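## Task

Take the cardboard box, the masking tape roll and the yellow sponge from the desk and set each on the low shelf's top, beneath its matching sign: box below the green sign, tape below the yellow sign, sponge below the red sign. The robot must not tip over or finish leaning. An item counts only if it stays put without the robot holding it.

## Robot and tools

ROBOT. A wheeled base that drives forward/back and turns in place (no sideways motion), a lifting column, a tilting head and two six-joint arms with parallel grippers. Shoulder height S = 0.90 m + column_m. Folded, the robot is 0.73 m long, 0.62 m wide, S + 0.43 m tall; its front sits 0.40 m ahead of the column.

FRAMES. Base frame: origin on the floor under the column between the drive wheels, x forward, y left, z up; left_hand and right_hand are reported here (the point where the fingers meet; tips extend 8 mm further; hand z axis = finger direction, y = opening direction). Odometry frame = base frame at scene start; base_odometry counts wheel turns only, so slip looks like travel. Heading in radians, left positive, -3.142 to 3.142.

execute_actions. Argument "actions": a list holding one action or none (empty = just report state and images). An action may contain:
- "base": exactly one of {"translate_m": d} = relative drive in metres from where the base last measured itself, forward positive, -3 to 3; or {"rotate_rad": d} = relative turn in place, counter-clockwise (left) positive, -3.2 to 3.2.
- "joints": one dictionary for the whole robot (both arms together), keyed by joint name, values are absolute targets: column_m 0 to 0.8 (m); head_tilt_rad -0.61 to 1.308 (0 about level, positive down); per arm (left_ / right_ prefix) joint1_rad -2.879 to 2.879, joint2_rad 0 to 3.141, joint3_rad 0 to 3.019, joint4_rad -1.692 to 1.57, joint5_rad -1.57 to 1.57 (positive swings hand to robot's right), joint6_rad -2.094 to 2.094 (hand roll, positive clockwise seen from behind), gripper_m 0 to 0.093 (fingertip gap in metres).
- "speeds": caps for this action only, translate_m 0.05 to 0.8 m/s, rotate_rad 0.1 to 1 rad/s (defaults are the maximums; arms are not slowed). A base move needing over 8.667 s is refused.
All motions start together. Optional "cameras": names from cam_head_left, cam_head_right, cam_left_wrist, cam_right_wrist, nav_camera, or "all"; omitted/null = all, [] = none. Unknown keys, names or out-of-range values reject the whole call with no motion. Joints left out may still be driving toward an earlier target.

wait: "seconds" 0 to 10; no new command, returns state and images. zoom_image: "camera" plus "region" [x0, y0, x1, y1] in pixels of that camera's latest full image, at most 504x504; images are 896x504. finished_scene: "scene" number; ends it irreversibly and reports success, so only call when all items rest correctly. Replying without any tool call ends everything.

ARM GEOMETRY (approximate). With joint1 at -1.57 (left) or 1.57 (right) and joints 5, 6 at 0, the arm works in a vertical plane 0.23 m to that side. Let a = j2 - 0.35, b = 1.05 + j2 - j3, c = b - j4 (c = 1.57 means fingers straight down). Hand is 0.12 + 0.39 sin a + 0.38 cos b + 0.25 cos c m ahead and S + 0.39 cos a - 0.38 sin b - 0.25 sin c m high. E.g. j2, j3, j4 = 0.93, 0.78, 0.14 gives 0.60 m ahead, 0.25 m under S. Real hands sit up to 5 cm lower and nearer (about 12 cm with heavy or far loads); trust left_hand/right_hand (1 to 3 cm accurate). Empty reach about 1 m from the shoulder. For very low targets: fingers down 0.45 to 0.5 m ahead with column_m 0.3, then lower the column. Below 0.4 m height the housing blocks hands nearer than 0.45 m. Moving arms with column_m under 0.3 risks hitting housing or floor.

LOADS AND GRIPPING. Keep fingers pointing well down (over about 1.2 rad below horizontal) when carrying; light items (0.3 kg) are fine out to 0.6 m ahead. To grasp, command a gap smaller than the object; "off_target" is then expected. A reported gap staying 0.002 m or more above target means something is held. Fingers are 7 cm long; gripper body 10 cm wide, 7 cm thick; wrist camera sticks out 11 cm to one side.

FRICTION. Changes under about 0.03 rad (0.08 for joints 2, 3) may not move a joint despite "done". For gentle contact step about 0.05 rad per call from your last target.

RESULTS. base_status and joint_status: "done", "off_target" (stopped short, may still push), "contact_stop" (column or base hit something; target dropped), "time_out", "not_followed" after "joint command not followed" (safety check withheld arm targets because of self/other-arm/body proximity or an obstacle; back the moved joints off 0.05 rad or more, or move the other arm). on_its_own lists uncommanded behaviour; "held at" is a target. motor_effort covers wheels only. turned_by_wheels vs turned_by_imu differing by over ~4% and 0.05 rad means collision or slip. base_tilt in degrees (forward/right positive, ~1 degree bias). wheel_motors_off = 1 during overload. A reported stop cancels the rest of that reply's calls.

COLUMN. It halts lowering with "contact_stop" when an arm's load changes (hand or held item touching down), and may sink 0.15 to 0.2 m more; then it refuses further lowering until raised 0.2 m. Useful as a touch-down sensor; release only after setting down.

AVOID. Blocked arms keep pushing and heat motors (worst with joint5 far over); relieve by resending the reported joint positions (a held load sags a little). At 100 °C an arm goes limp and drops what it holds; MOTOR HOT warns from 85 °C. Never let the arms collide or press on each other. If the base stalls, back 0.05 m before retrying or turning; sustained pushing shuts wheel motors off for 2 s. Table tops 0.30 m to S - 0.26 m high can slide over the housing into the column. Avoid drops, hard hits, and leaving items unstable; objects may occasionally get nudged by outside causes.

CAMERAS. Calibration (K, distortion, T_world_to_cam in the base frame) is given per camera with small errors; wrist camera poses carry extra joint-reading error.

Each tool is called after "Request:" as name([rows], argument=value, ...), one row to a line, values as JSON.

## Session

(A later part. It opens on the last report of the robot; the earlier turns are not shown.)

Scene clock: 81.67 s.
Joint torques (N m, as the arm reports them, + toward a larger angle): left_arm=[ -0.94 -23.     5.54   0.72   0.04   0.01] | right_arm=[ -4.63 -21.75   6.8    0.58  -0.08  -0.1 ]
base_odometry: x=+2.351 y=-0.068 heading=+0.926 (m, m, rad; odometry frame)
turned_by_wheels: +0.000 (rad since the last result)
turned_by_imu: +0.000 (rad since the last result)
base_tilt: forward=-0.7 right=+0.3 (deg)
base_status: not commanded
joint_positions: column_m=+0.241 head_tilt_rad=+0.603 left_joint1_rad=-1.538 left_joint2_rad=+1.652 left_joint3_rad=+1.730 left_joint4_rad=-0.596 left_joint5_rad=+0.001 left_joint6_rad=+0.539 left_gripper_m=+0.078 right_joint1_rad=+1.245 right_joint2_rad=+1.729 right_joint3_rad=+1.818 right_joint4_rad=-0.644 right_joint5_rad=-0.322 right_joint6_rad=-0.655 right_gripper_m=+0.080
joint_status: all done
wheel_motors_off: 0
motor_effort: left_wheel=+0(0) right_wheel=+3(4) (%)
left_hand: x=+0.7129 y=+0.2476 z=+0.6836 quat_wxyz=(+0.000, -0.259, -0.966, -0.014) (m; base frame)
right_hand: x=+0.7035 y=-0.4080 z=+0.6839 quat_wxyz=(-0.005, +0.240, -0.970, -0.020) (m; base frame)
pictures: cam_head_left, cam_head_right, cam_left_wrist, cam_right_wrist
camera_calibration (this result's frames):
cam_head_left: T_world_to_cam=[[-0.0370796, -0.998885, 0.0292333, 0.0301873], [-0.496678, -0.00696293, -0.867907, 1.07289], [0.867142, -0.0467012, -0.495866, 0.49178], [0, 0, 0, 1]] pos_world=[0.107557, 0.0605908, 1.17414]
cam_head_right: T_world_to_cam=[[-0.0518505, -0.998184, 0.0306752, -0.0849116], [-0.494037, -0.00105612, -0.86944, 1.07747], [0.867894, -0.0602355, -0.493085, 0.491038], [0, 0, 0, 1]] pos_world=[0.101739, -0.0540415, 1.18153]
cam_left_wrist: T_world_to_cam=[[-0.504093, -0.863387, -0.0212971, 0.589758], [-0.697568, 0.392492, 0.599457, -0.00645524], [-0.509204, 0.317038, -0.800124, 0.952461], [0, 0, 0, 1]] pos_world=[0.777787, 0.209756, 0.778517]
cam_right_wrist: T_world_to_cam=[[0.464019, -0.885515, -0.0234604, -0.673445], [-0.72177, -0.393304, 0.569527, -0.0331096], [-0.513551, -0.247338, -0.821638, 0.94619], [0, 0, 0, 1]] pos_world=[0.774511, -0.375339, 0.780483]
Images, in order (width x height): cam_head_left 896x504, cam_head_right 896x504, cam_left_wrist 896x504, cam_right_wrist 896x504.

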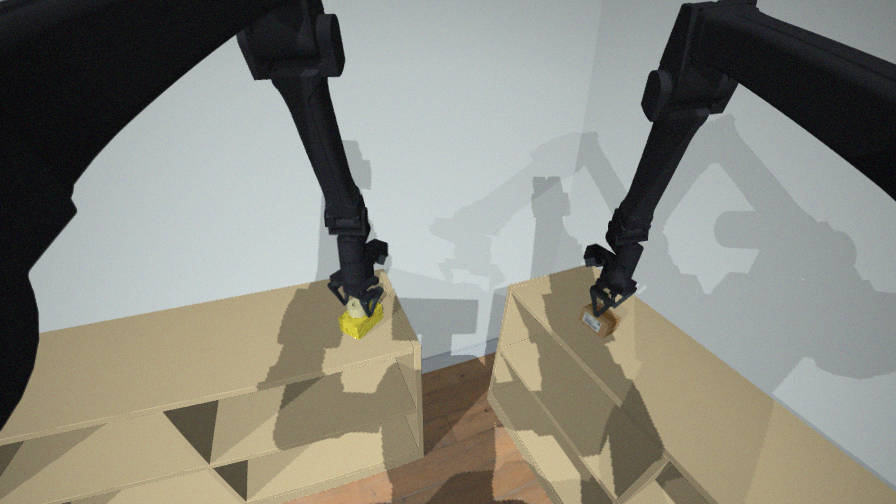

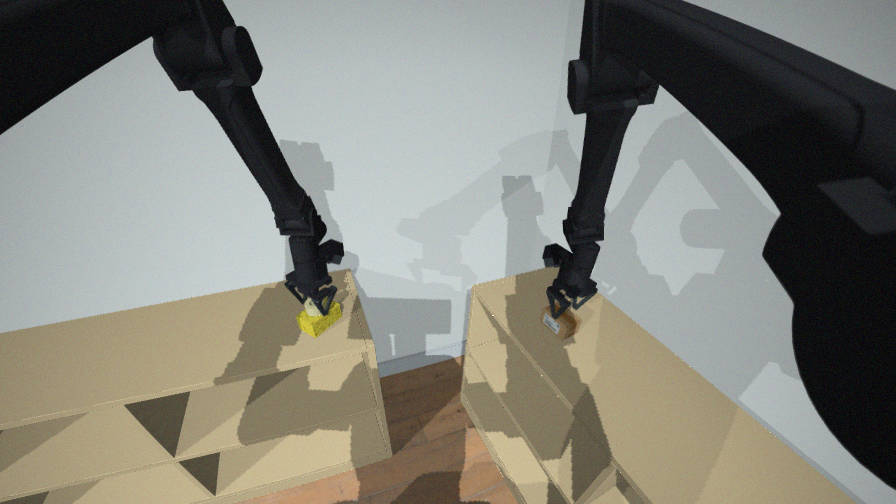

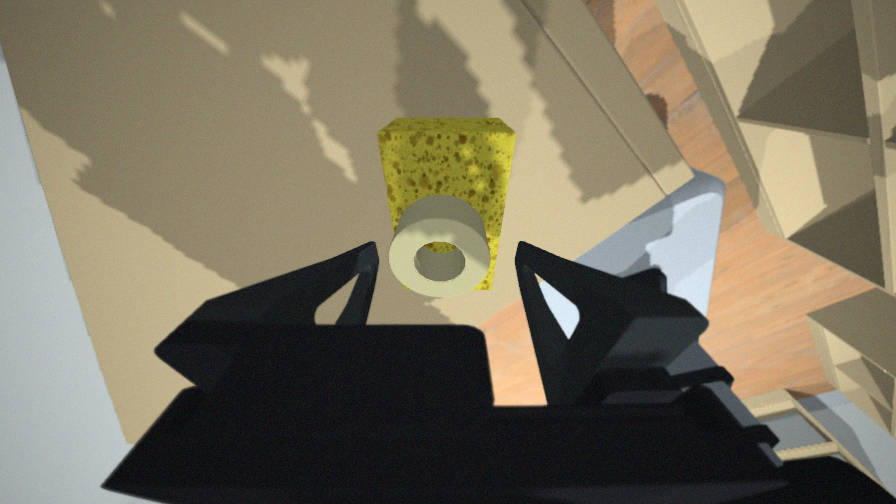

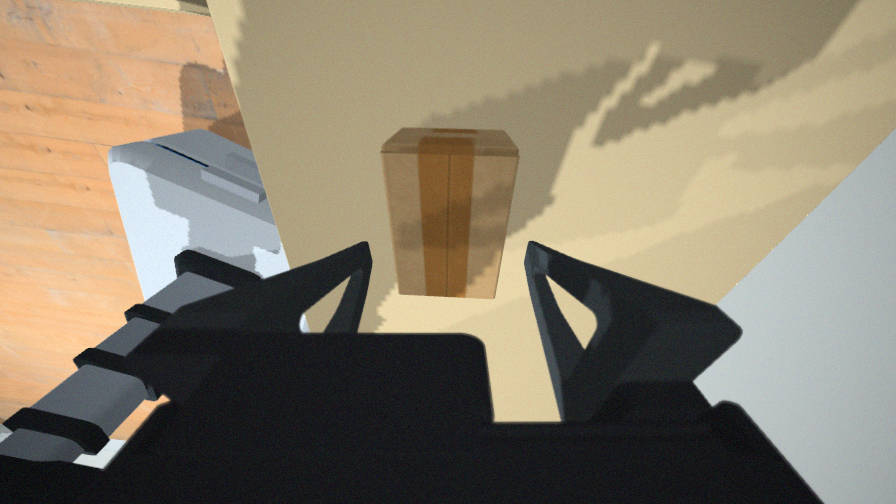

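Request:
execute_actions([
  {"joints": {"left_gripper_m": 0.03, "right_joint2_rad": 1.45, "right_joint3_rad": 1.42}},
], cameras=["cam_head_left", "cam_left_wrist", "cam_right_wrist"])

Scene clock: 84.17 s.
Joint torques (N m, as the arm reports them, + toward a larger angle): left_arm=[ -1.67 -22.92   5.41   0.69   0.03  -0.01] | right_arm=[ -3.72 -18.35   4.91   0.2   -0.07  -0.07]
base_odometry: x=+2.351 y=-0.068 heading=+0.926 (m, m, rad; odometry frame)
turned_by_wheels: +0.000 (rad since the last result)
turned_by_imu: -0.001 (rad since the last result)
base_tilt: forward=-0.7 right=+0.3 (deg)
base_status: not commanded
joint_positions: column_m=+0.241 head_tilt_rad=+0.603 left_joint1_rad=-1.538 left_joint2_rad=+1.652 left_joint3_rad=+1.730 left_joint4_rad=-0.596 left_joint5_rad=+0.001 left_joint6_rad=+0.539 left_gripper_m=+0.048 right_joint1_rad=+1.245 right_joint2_rad=+1.444 right_joint3_rad=+1.420 right_joint4_rad=-0.644 right_joint5_rad=-0.322 right_joint6_rad=-0.655 right_gripper_m=+0.080
joint_status: left_gripper_m off_target (ended at +0.048, target +0.030); the others done
wheel_motors_off: 0
motor_effort: left_wheel=-1(1) right_wheel=+4(5) (%)
left_hand: x=+0.7129 y=+0.2476 z=+0.6836 quat_wxyz=(+0.000, -0.259, -0.966, -0.014) (m; base frame)
right_hand: x=+0.6078 y=-0.3691 z=+0.7614 quat_wxyz=(+0.045, +0.223, -0.973, -0.042) (m; base frame)
pictures: cam_head_left, cam_left_wrist, cam_right_wrist
camera_calibration (this result's frames):
cam_head_left: T_world_to_cam=[[-0.0370778, -0.998885, 0.0292356, 0.0301844], [-0.496732, -0.00696293, -0.867876, 1.07285], [0.867112, -0.0467012, -0.49592, 0.491848], [0, 0, 0, 1]] pos_world=[0.107554, 0.0605908, 1.17414]
cam_left_wrist: T_world_to_cam=[[-0.504093, -0.863387, -0.0212971, 0.589758], [-0.697568, 0.392492, 0.599457, -0.00645523], [-0.509204, 0.317038, -0.800124, 0.952461], [0, 0, 0, 1]] pos_world=[0.777787, 0.209756, 0.778517]
cam_right_wrist: T_world_to_cam=[[0.429975, -0.898572, -0.0876937, -0.527978], [-0.669149, -0.38238, 0.637201, -0.21054], [-0.606103, -0.215301, -0.765692, 0.995799], [0, 0, 0, 1]] pos_world=[0.689691, -0.340537, 0.850331]
Images, in order (width x height): cam_head_left 896x504, cam_left_wrist 896x504, cam_right_wrist 896x504.

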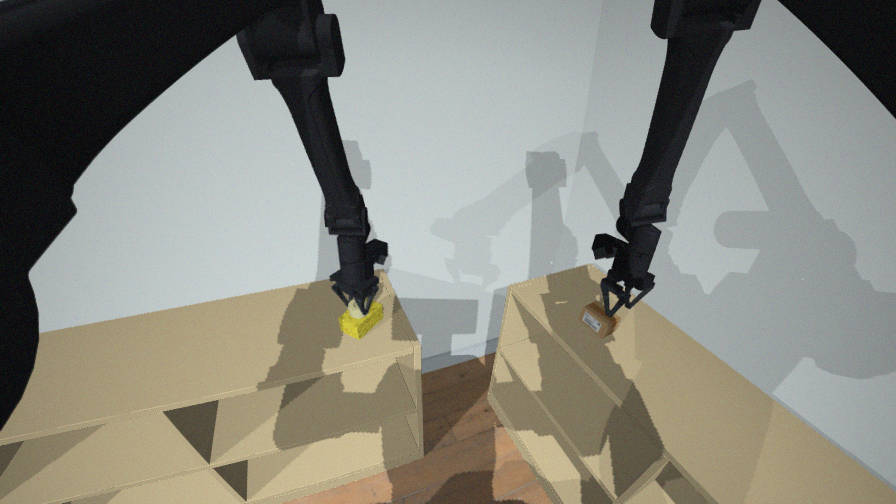

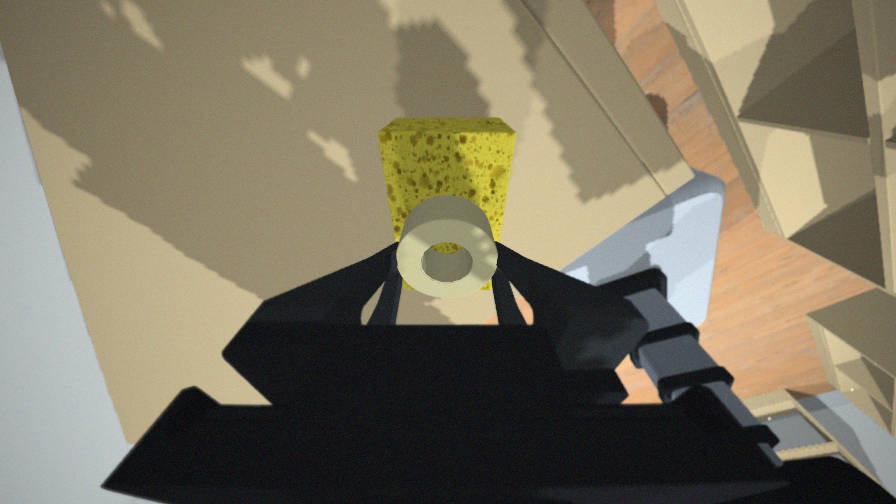

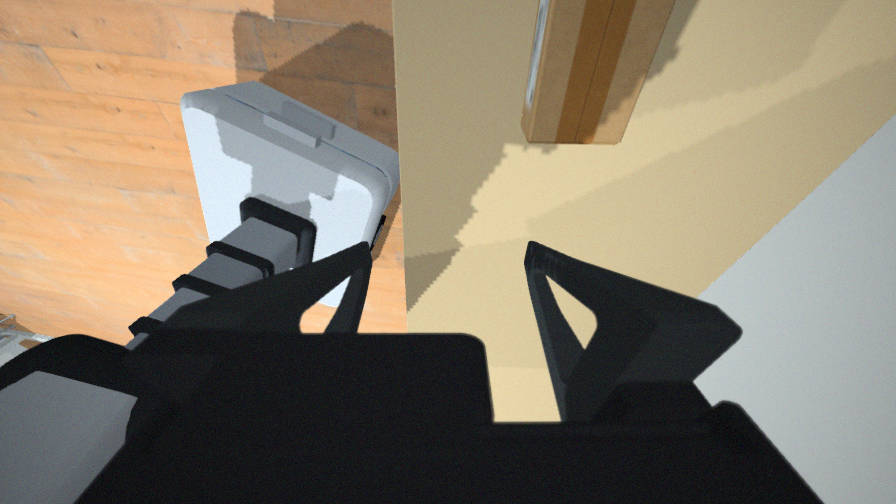

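Request:
execute_actions([
  {"base": {"rotate_rad": -2.55}, "joints": {"column_m": 0.28, "left_joint6_rad": 1.1}},
])

Scene clock: 89.73 s.
Joint torques (N m, as the arm reports them, + toward a larger angle): left_arm=[ -1.4  -22.57   5.49   0.4    0.12   0.11] | right_arm=[ -3.58 -18.34   4.67   0.24  -0.08  -0.08]
base_odometry: x=+2.351 y=-0.068 heading=-1.623 (m, m, rad; odometry frame)
turned_by_wheels: -2.549 (rad since the last result)
turned_by_imu: -2.509 (rad since the last result)
base_tilt: forward=-0.7 right=+0.3 (deg)
base_status: done
joint_positions: column_m=+0.280 head_tilt_rad=+0.604 left_joint1_rad=-1.549 left_joint2_rad=+1.653 left_joint3_rad=+1.730 left_joint4_rad=-0.596 left_joint5_rad=+0.001 left_joint6_rad=+1.093 left_gripper_m=+0.048 right_joint1_rad=+1.248 right_joint2_rad=+1.444 right_joint3_rad=+1.420 right_joint4_rad=-0.644 right_joint5_rad=-0.322 right_joint6_rad=-0.655 right_gripper_m=+0.080
joint_status: all done
wheel_motors_off: 0
motor_effort: left_wheel=+5(43) right_wheel=-6(73) (%)
left_hand: x=+0.7123 y=+0.2400 z=+0.7215 quat_wxyz=(+0.003, -0.515, -0.857, -0.009) (m; base frame)
right_hand: x=+0.6080 y=-0.3673 z=+0.8000 quat_wxyz=(+0.044, +0.224, -0.973, -0.043) (m; base frame)
pictures: cam_head_left, cam_head_right, cam_left_wrist, cam_right_wrist, nav_camera
camera_calibration (this result's frames):
cam_head_left: T_world_to_cam=[[-0.0370663, -0.998885, 0.0292501, 0.0290256], [-0.497071, -0.00696293, -0.867682, 1.10646], [0.866918, -0.0467012, -0.496259, 0.511622], [0, 0, 0, 1]] pos_world=[0.107533, 0.0605908, 1.2131]
cam_head_right: T_world_to_cam=[[-0.0518365, -0.998184, 0.0306987, -0.0861381], [-0.494431, -0.00105612, -0.869216, 1.11111], [0.86767, -0.0602355, -0.493478, 0.510772], [0, 0, 0, 1]] pos_world=[0.101718, -0.0540415, 1.22049]
cam_left_wrist: T_world_to_cam=[[-0.885495, -0.464592, -0.0072563, 0.749521], [-0.374205, 0.703788, 0.603865, -0.334857], [-0.275444, 0.537435, -0.797054, 0.763276], [0, 0, 0, 1]] pos_world=[0.748631, 0.173679, 0.816019]
cam_right_wrist: T_world_to_cam=[[0.431346, -0.89768, -0.0900674, -0.521662], [-0.668563, -0.385084, 0.636187, -0.23484], [-0.605775, -0.214201, -0.76626, 1.02654], [0, 0, 0, 1]] pos_world=[0.689866, -0.338832, 0.889017]
Images, in order (width x height): cam_head_left 896x504, cam_head_right 896x504, cam_left_wrist 896x504, cam_right_wrist 896x504, nav_camera 896x504.

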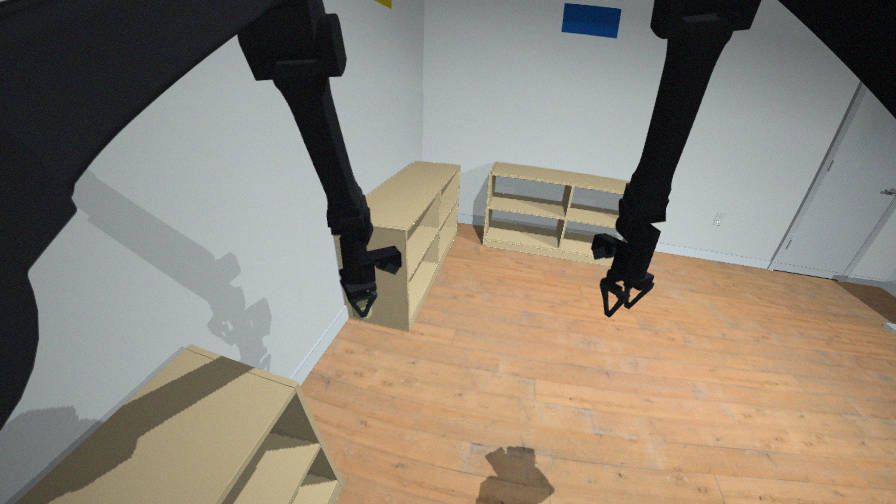

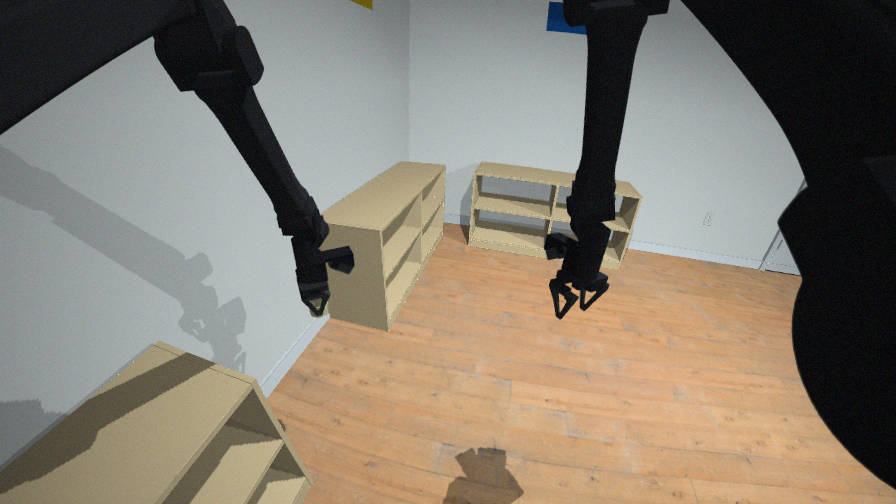

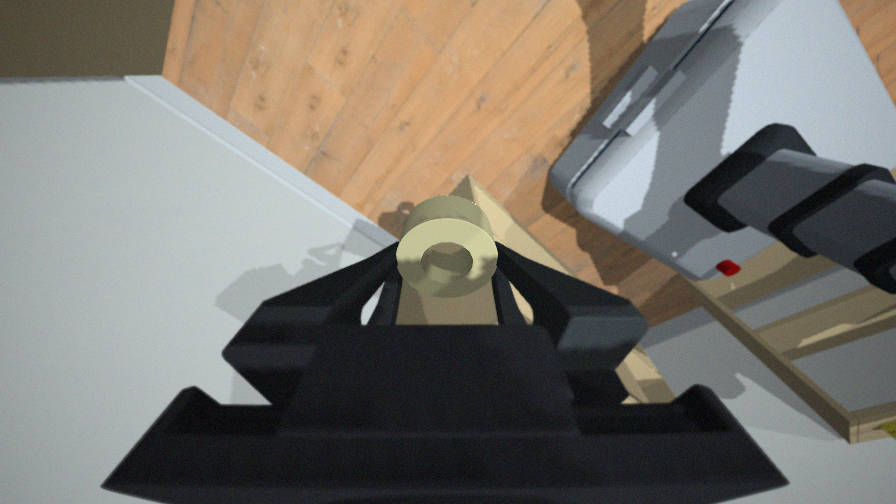

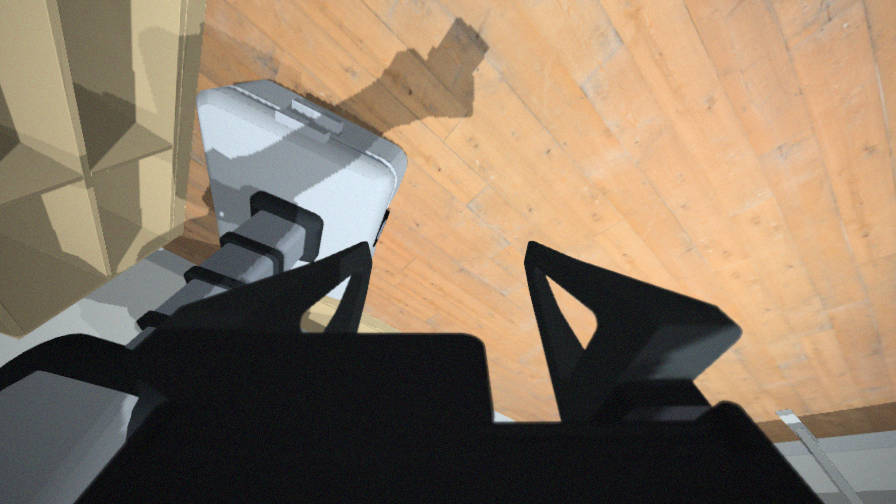

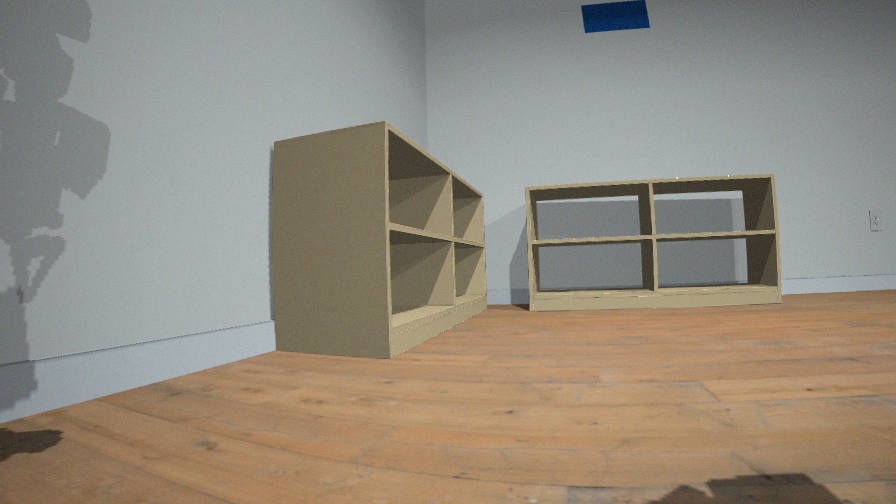

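Request:
execute_actions([
  {"base": {"translate_m": 0.82}, "joints": {"column_m": 0.213, "head_tilt_rad": 0.75}},
])

Scene clock: 93.43 s.
Joint torques (N m, as the arm reports them, + toward a larger angle): left_arm=[ -1.   -23.51   5.63   0.43   0.09   0.11] | right_arm=[ -3.68 -18.42   4.65   0.13  -0.07  -0.08]
base_odometry: x=+2.308 y=-0.887 heading=-1.623 (m, m, rad; odometry frame)
turned_by_wheels: +0.000 (rad since the last result)
turned_by_imu: -0.001 (rad since the last result)
base_tilt: forward=-0.8 right=+0.3 (deg)
base_status: done
joint_positions: column_m=+0.213 head_tilt_rad=+0.753 left_joint1_rad=-1.549 left_joint2_rad=+1.654 left_joint3_rad=+1.730 left_joint4_rad=-0.596 left_joint5_rad=+0.001 left_joint6_rad=+1.094 left_gripper_m=+0.048 right_joint1_rad=+1.248 right_joint2_rad=+1.444 right_joint3_rad=+1.419 right_joint4_rad=-0.644 right_joint5_rad=-0.322 right_joint6_rad=-0.655 right_gripper_m=+0.080
joint_status: all done
wheel_motors_off: 0
motor_effort: left_wheel=+0(50) right_wheel=+0(66) (%)
left_hand: x=+0.7118 y=+0.2400 z=+0.6541 quat_wxyz=(+0.003, -0.515, -0.857, -0.009) (m; base frame)
right_hand: x=+0.6075 y=-0.3673 z=+0.7330 quat_wxyz=(+0.045, +0.224, -0.973, -0.043) (m; base frame)
pictures: cam_head_left, cam_head_right, cam_left_wrist, cam_right_wrist, nav_camera
camera_calibration (this result's frames):
cam_head_left: T_world_to_cam=[[-0.032308, -0.998885, 0.0344336, 0.0245299], [-0.620495, -0.00696293, -0.784179, 0.954453], [0.783545, -0.0467012, -0.619578, 0.630444], [0, 0, 0, 1]] pos_world=[0.0990453, 0.0605908, 1.13823]
cam_head_right: T_world_to_cam=[[-0.046699, -0.998184, 0.038061, -0.0931683], [-0.618112, -0.00105612, -0.78609, 0.959456], [0.784702, -0.0602355, -0.61694, 0.629931], [0, 0, 0, 1]] pos_world=[0.0943926, -0.0540415, 1.14639]
cam_left_wrist: T_world_to_cam=[[-0.88567, -0.464274, -0.00623193, 0.74791], [-0.373256, 0.703929, 0.604287, -0.295329], [-0.276168, 0.537525, -0.796742, 0.709649], [0, 0, 0, 1]] pos_world=[0.74815, 0.173671, 0.748531]
cam_right_wrist: T_world_to_cam=[[0.431092, -0.897759, -0.0904881, -0.527046], [-0.668184, -0.38502, 0.636624, -0.192996], [-0.606374, -0.213981, -0.765847, 0.975068], [0, 0, 0, 1]] pos_world=[0.689505, -0.338822, 0.821927]
Images, in order (width x height): cam_head_left 896x504, cam_head_right 896x504, cam_left_wrist 896x504, cam_right_wrist 896x504, nav_camera 896x504.

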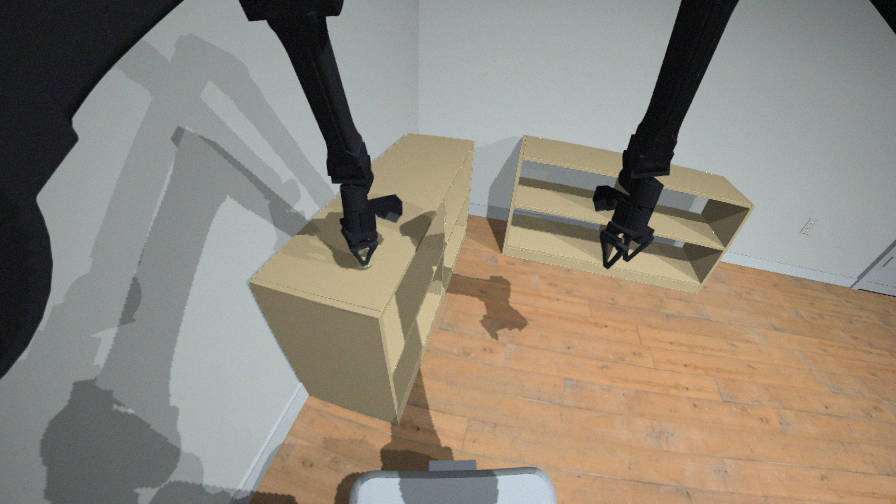

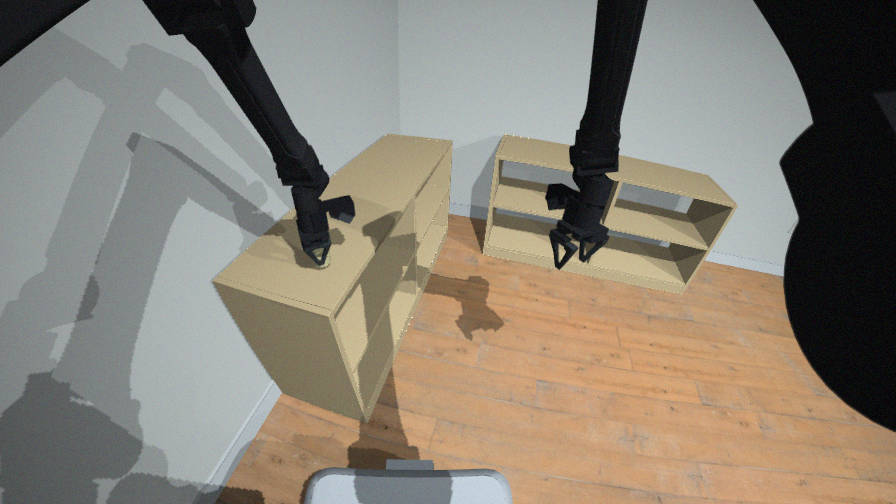

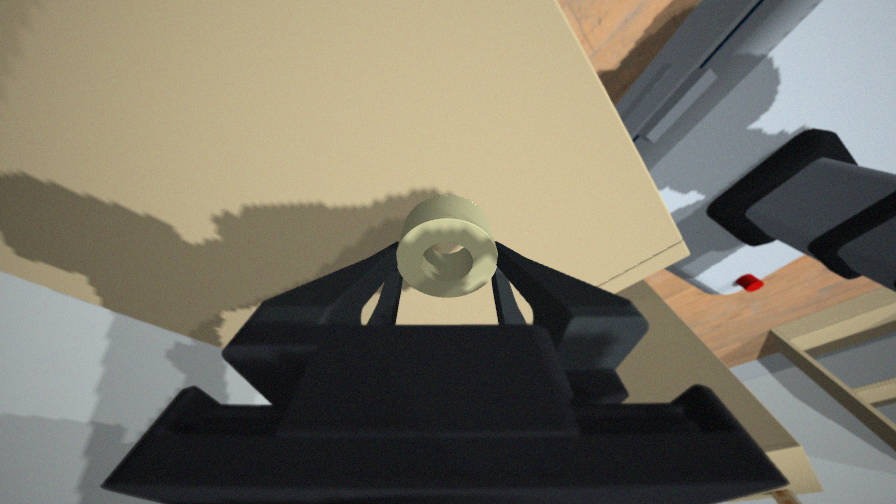

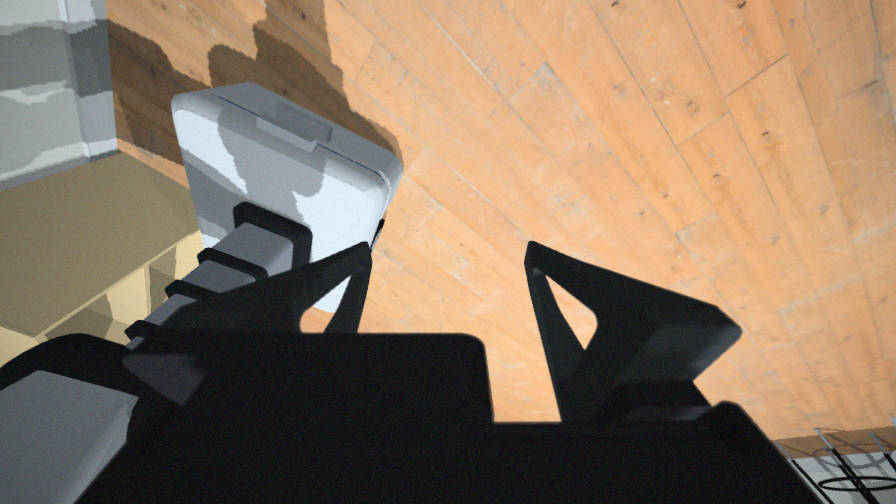

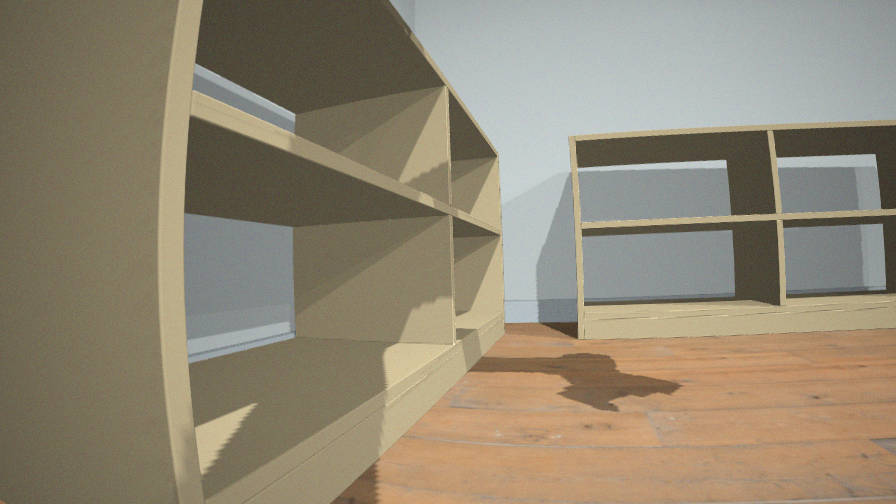

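Request:
execute_actions([
  {"joints": {"column_m": 0.198}},
], cameras=["cam_head_left", "cam_left_wrist"])

Scene clock: 94.30 s.
Joint torques (N m, as the arm reports them, + toward a larger angle): left_arm=[ -1.17 -22.83   5.39   0.54   0.12   0.14] | right_arm=[ -3.25 -18.74   4.87   0.13  -0.07  -0.11]
base_odometry: x=+2.308 y=-0.887 heading=-1.623 (m, m, rad; odometry frame)
turned_by_wheels: +0.000 (rad since the last result)
turned_by_imu: +0.000 (rad since the last result)
base_tilt: forward=-0.7 right=+0.3 (deg)
base_status: not commanded
joint_positions: column_m=+0.198 head_tilt_rad=+0.753 left_joint1_rad=-1.549 left_joint2_rad=+1.655 left_joint3_rad=+1.730 left_joint4_rad=-0.596 left_joint5_rad=+0.001 left_joint6_rad=+1.094 left_gripper_m=+0.048 right_joint1_rad=+1.248 right_joint2_rad=+1.444 right_joint3_rad=+1.419 right_joint4_rad=-0.644 right_joint5_rad=-0.322 right_joint6_rad=-0.655 right_gripper_m=+0.080
joint_status: all done
wheel_motors_off: 0
motor_effort: left_wheel=-2(2) right_wheel=+1(2) (%)
left_hand: x=+0.7113 y=+0.2400 z=+0.6384 quat_wxyz=(+0.003, -0.515, -0.857, -0.008) (m; base frame)
right_hand: x=+0.6075 y=-0.3673 z=+0.7180 quat_wxyz=(+0.045, +0.224, -0.973, -0.043) (m; base frame)
pictures: cam_head_left, cam_left_wrist
camera_calibration (this result's frames):
cam_head_left: T_world_to_cam=[[-0.032308, -0.998885, 0.0344336, 0.025046], [-0.620495, -0.00696293, -0.784179, 0.942699], [0.783545, -0.0467012, -0.619578, 0.621157], [0, 0, 0, 1]] pos_world=[0.0990453, 0.0605908, 1.12324]
cam_left_wrist: T_world_to_cam=[[-0.885666, -0.464293, -0.00521278, 0.746699], [-0.37258, 0.703929, 0.604705, -0.286815], [-0.277091, 0.537509, -0.796432, 0.697484], [0, 0, 0, 1]] pos_world=[0.747731, 0.17368, 0.73283]
Images, in order (width x height): cam_head_left 896x504, cam_left_wrist 896x504.

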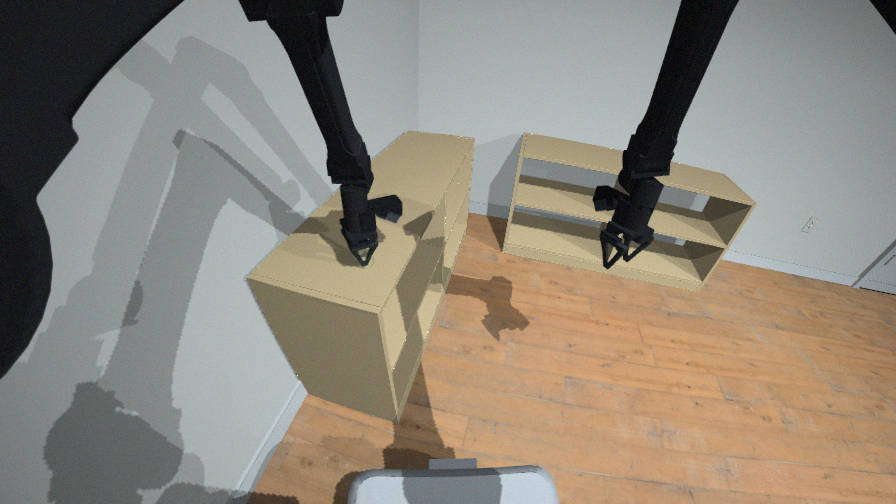

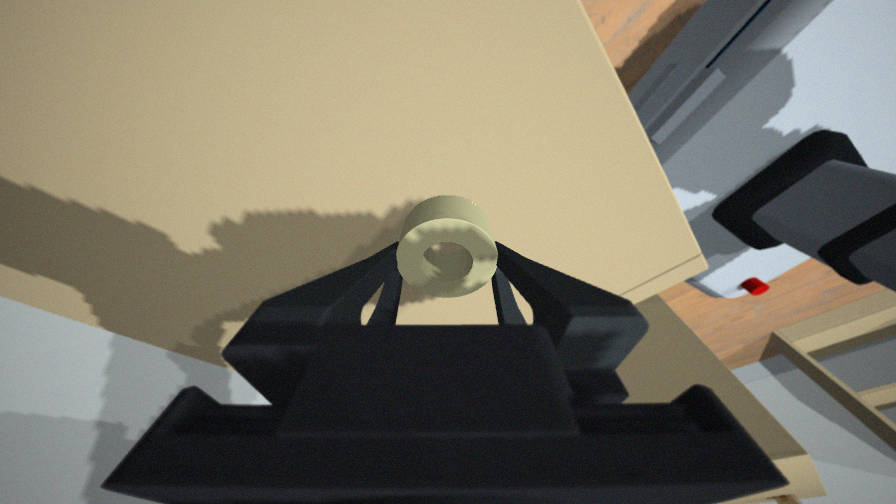

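Request:
zoom_image(camera="cam_left_wrist", region=[726, 404, 896, 504])

Request:
execute_actions([
  {"joints": {"column_m": 0.24, "left_gripper_m": 0.08, "left_joint6_rad": 0.95}},
], cameras=["cam_head_left", "cam_left_wrist"])

Region (726, 404, 896, 504) of cam_left_wrist's 896x504 image, scaled by 2.965, with more detail than that image has; it fills the top 296 rows of this view, and the rest is white.

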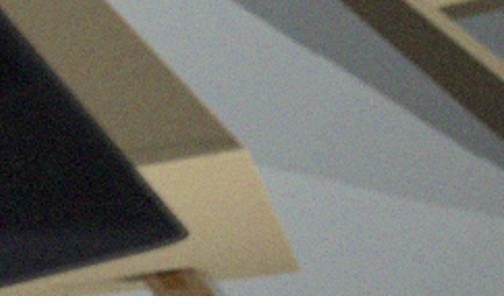

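Scene clock: 96.67 s.
Joint torques (N m, as the arm reports them, + toward a larger angle): left_arm=[ -0.33 -22.75   5.54   0.5    0.09  -0.07] | right_arm=[ -3.59 -19.13   4.74   0.35  -0.12  -0.09]
base_odometry: x=+2.308 y=-0.887 heading=-1.623 (m, m, rad; odometry frame)
turned_by_wheels: +0.000 (rad since the last result)
turned_by_imu: -0.001 (rad since the last result)
base_tilt: forward=-0.8 right=+0.4 (deg)
base_status: not commanded
joint_positions: column_m=+0.240 head_tilt_rad=+0.753 left_joint1_rad=-1.549 left_joint2_rad=+1.655 left_joint3_rad=+1.730 left_joint4_rad=-0.596 left_joint5_rad=+0.001 left_joint6_rad=+0.956 left_gripper_m=+0.080 right_joint1_rad=+1.248 right_joint2_rad=+1.444 right_joint3_rad=+1.419 right_joint4_rad=-0.644 right_joint5_rad=-0.322 right_joint6_rad=-0.655 right_gripper_m=+0.080
joint_status: all done
wheel_motors_off: 0
motor_effort: left_wheel=-1(2) right_wheel=+2(1) (%)
left_hand: x=+0.7113 y=+0.2400 z=+0.6803 quat_wxyz=(+0.003, -0.455, -0.890, -0.009) (m; base frame)
right_hand: x=+0.6075 y=-0.3673 z=+0.7599 quat_wxyz=(+0.045, +0.224, -0.973, -0.043) (m; base frame)
pictures: cam_head_left, cam_left_wrist
camera_calibration (this result's frames):
cam_head_left: T_world_to_cam=[[-0.032308, -0.998885, 0.0344336, 0.0236029], [-0.620495, -0.00696293, -0.784179, 0.975564], [0.783544, -0.0467012, -0.619578, 0.647124], [0, 0, 0, 1]] pos_world=[0.0990453, 0.0605908, 1.16515]
cam_left_wrist: T_world_to_cam=[[-0.813542, -0.581462, -0.00712926, 0.725047], [-0.467179, 0.646246, 0.603416, -0.230151], [-0.346256, 0.494235, -0.797395, 0.791099], [0, 0, 0, 1]] pos_world=[0.756258, 0.179334, 0.774864]
Images, in order (width x height): cam_head_left 896x504, cam_left_wrist 896x504.

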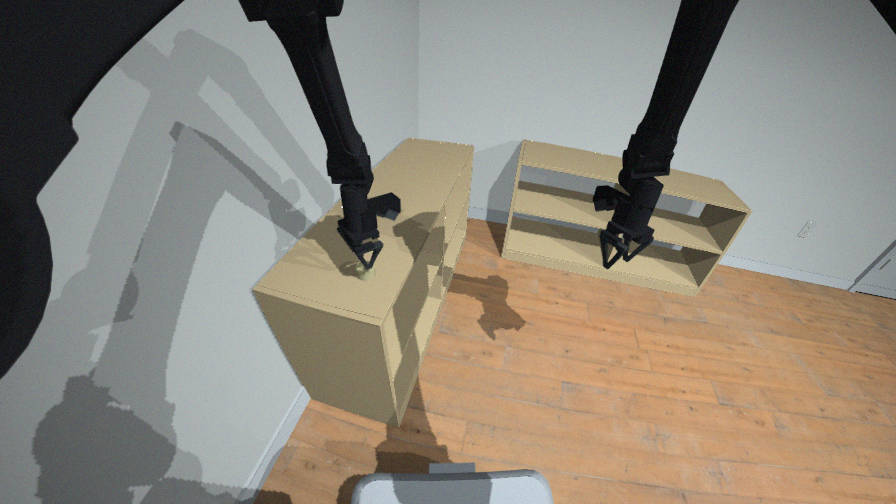

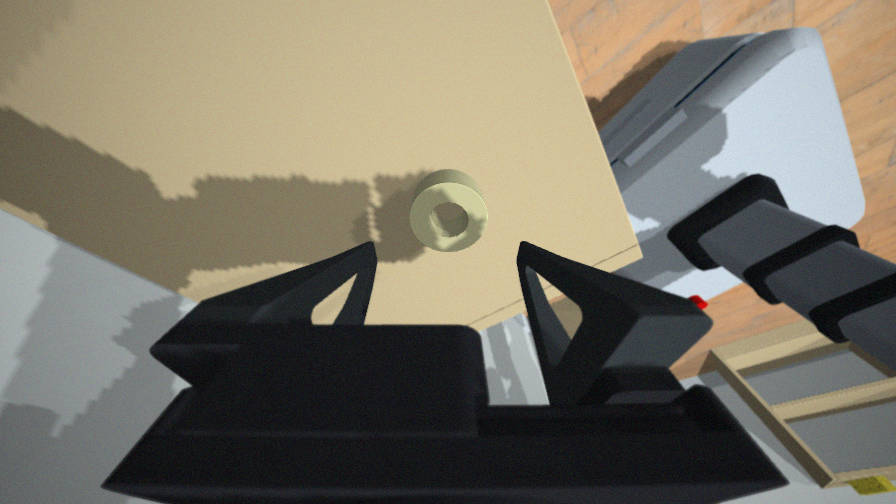

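The tape is on the yellow shelf. The sponge is still on the red shelf, and the box was on the green shelf in the previous image.

Request:
finished_scene(scene=2)

The scene is finished: the task was done.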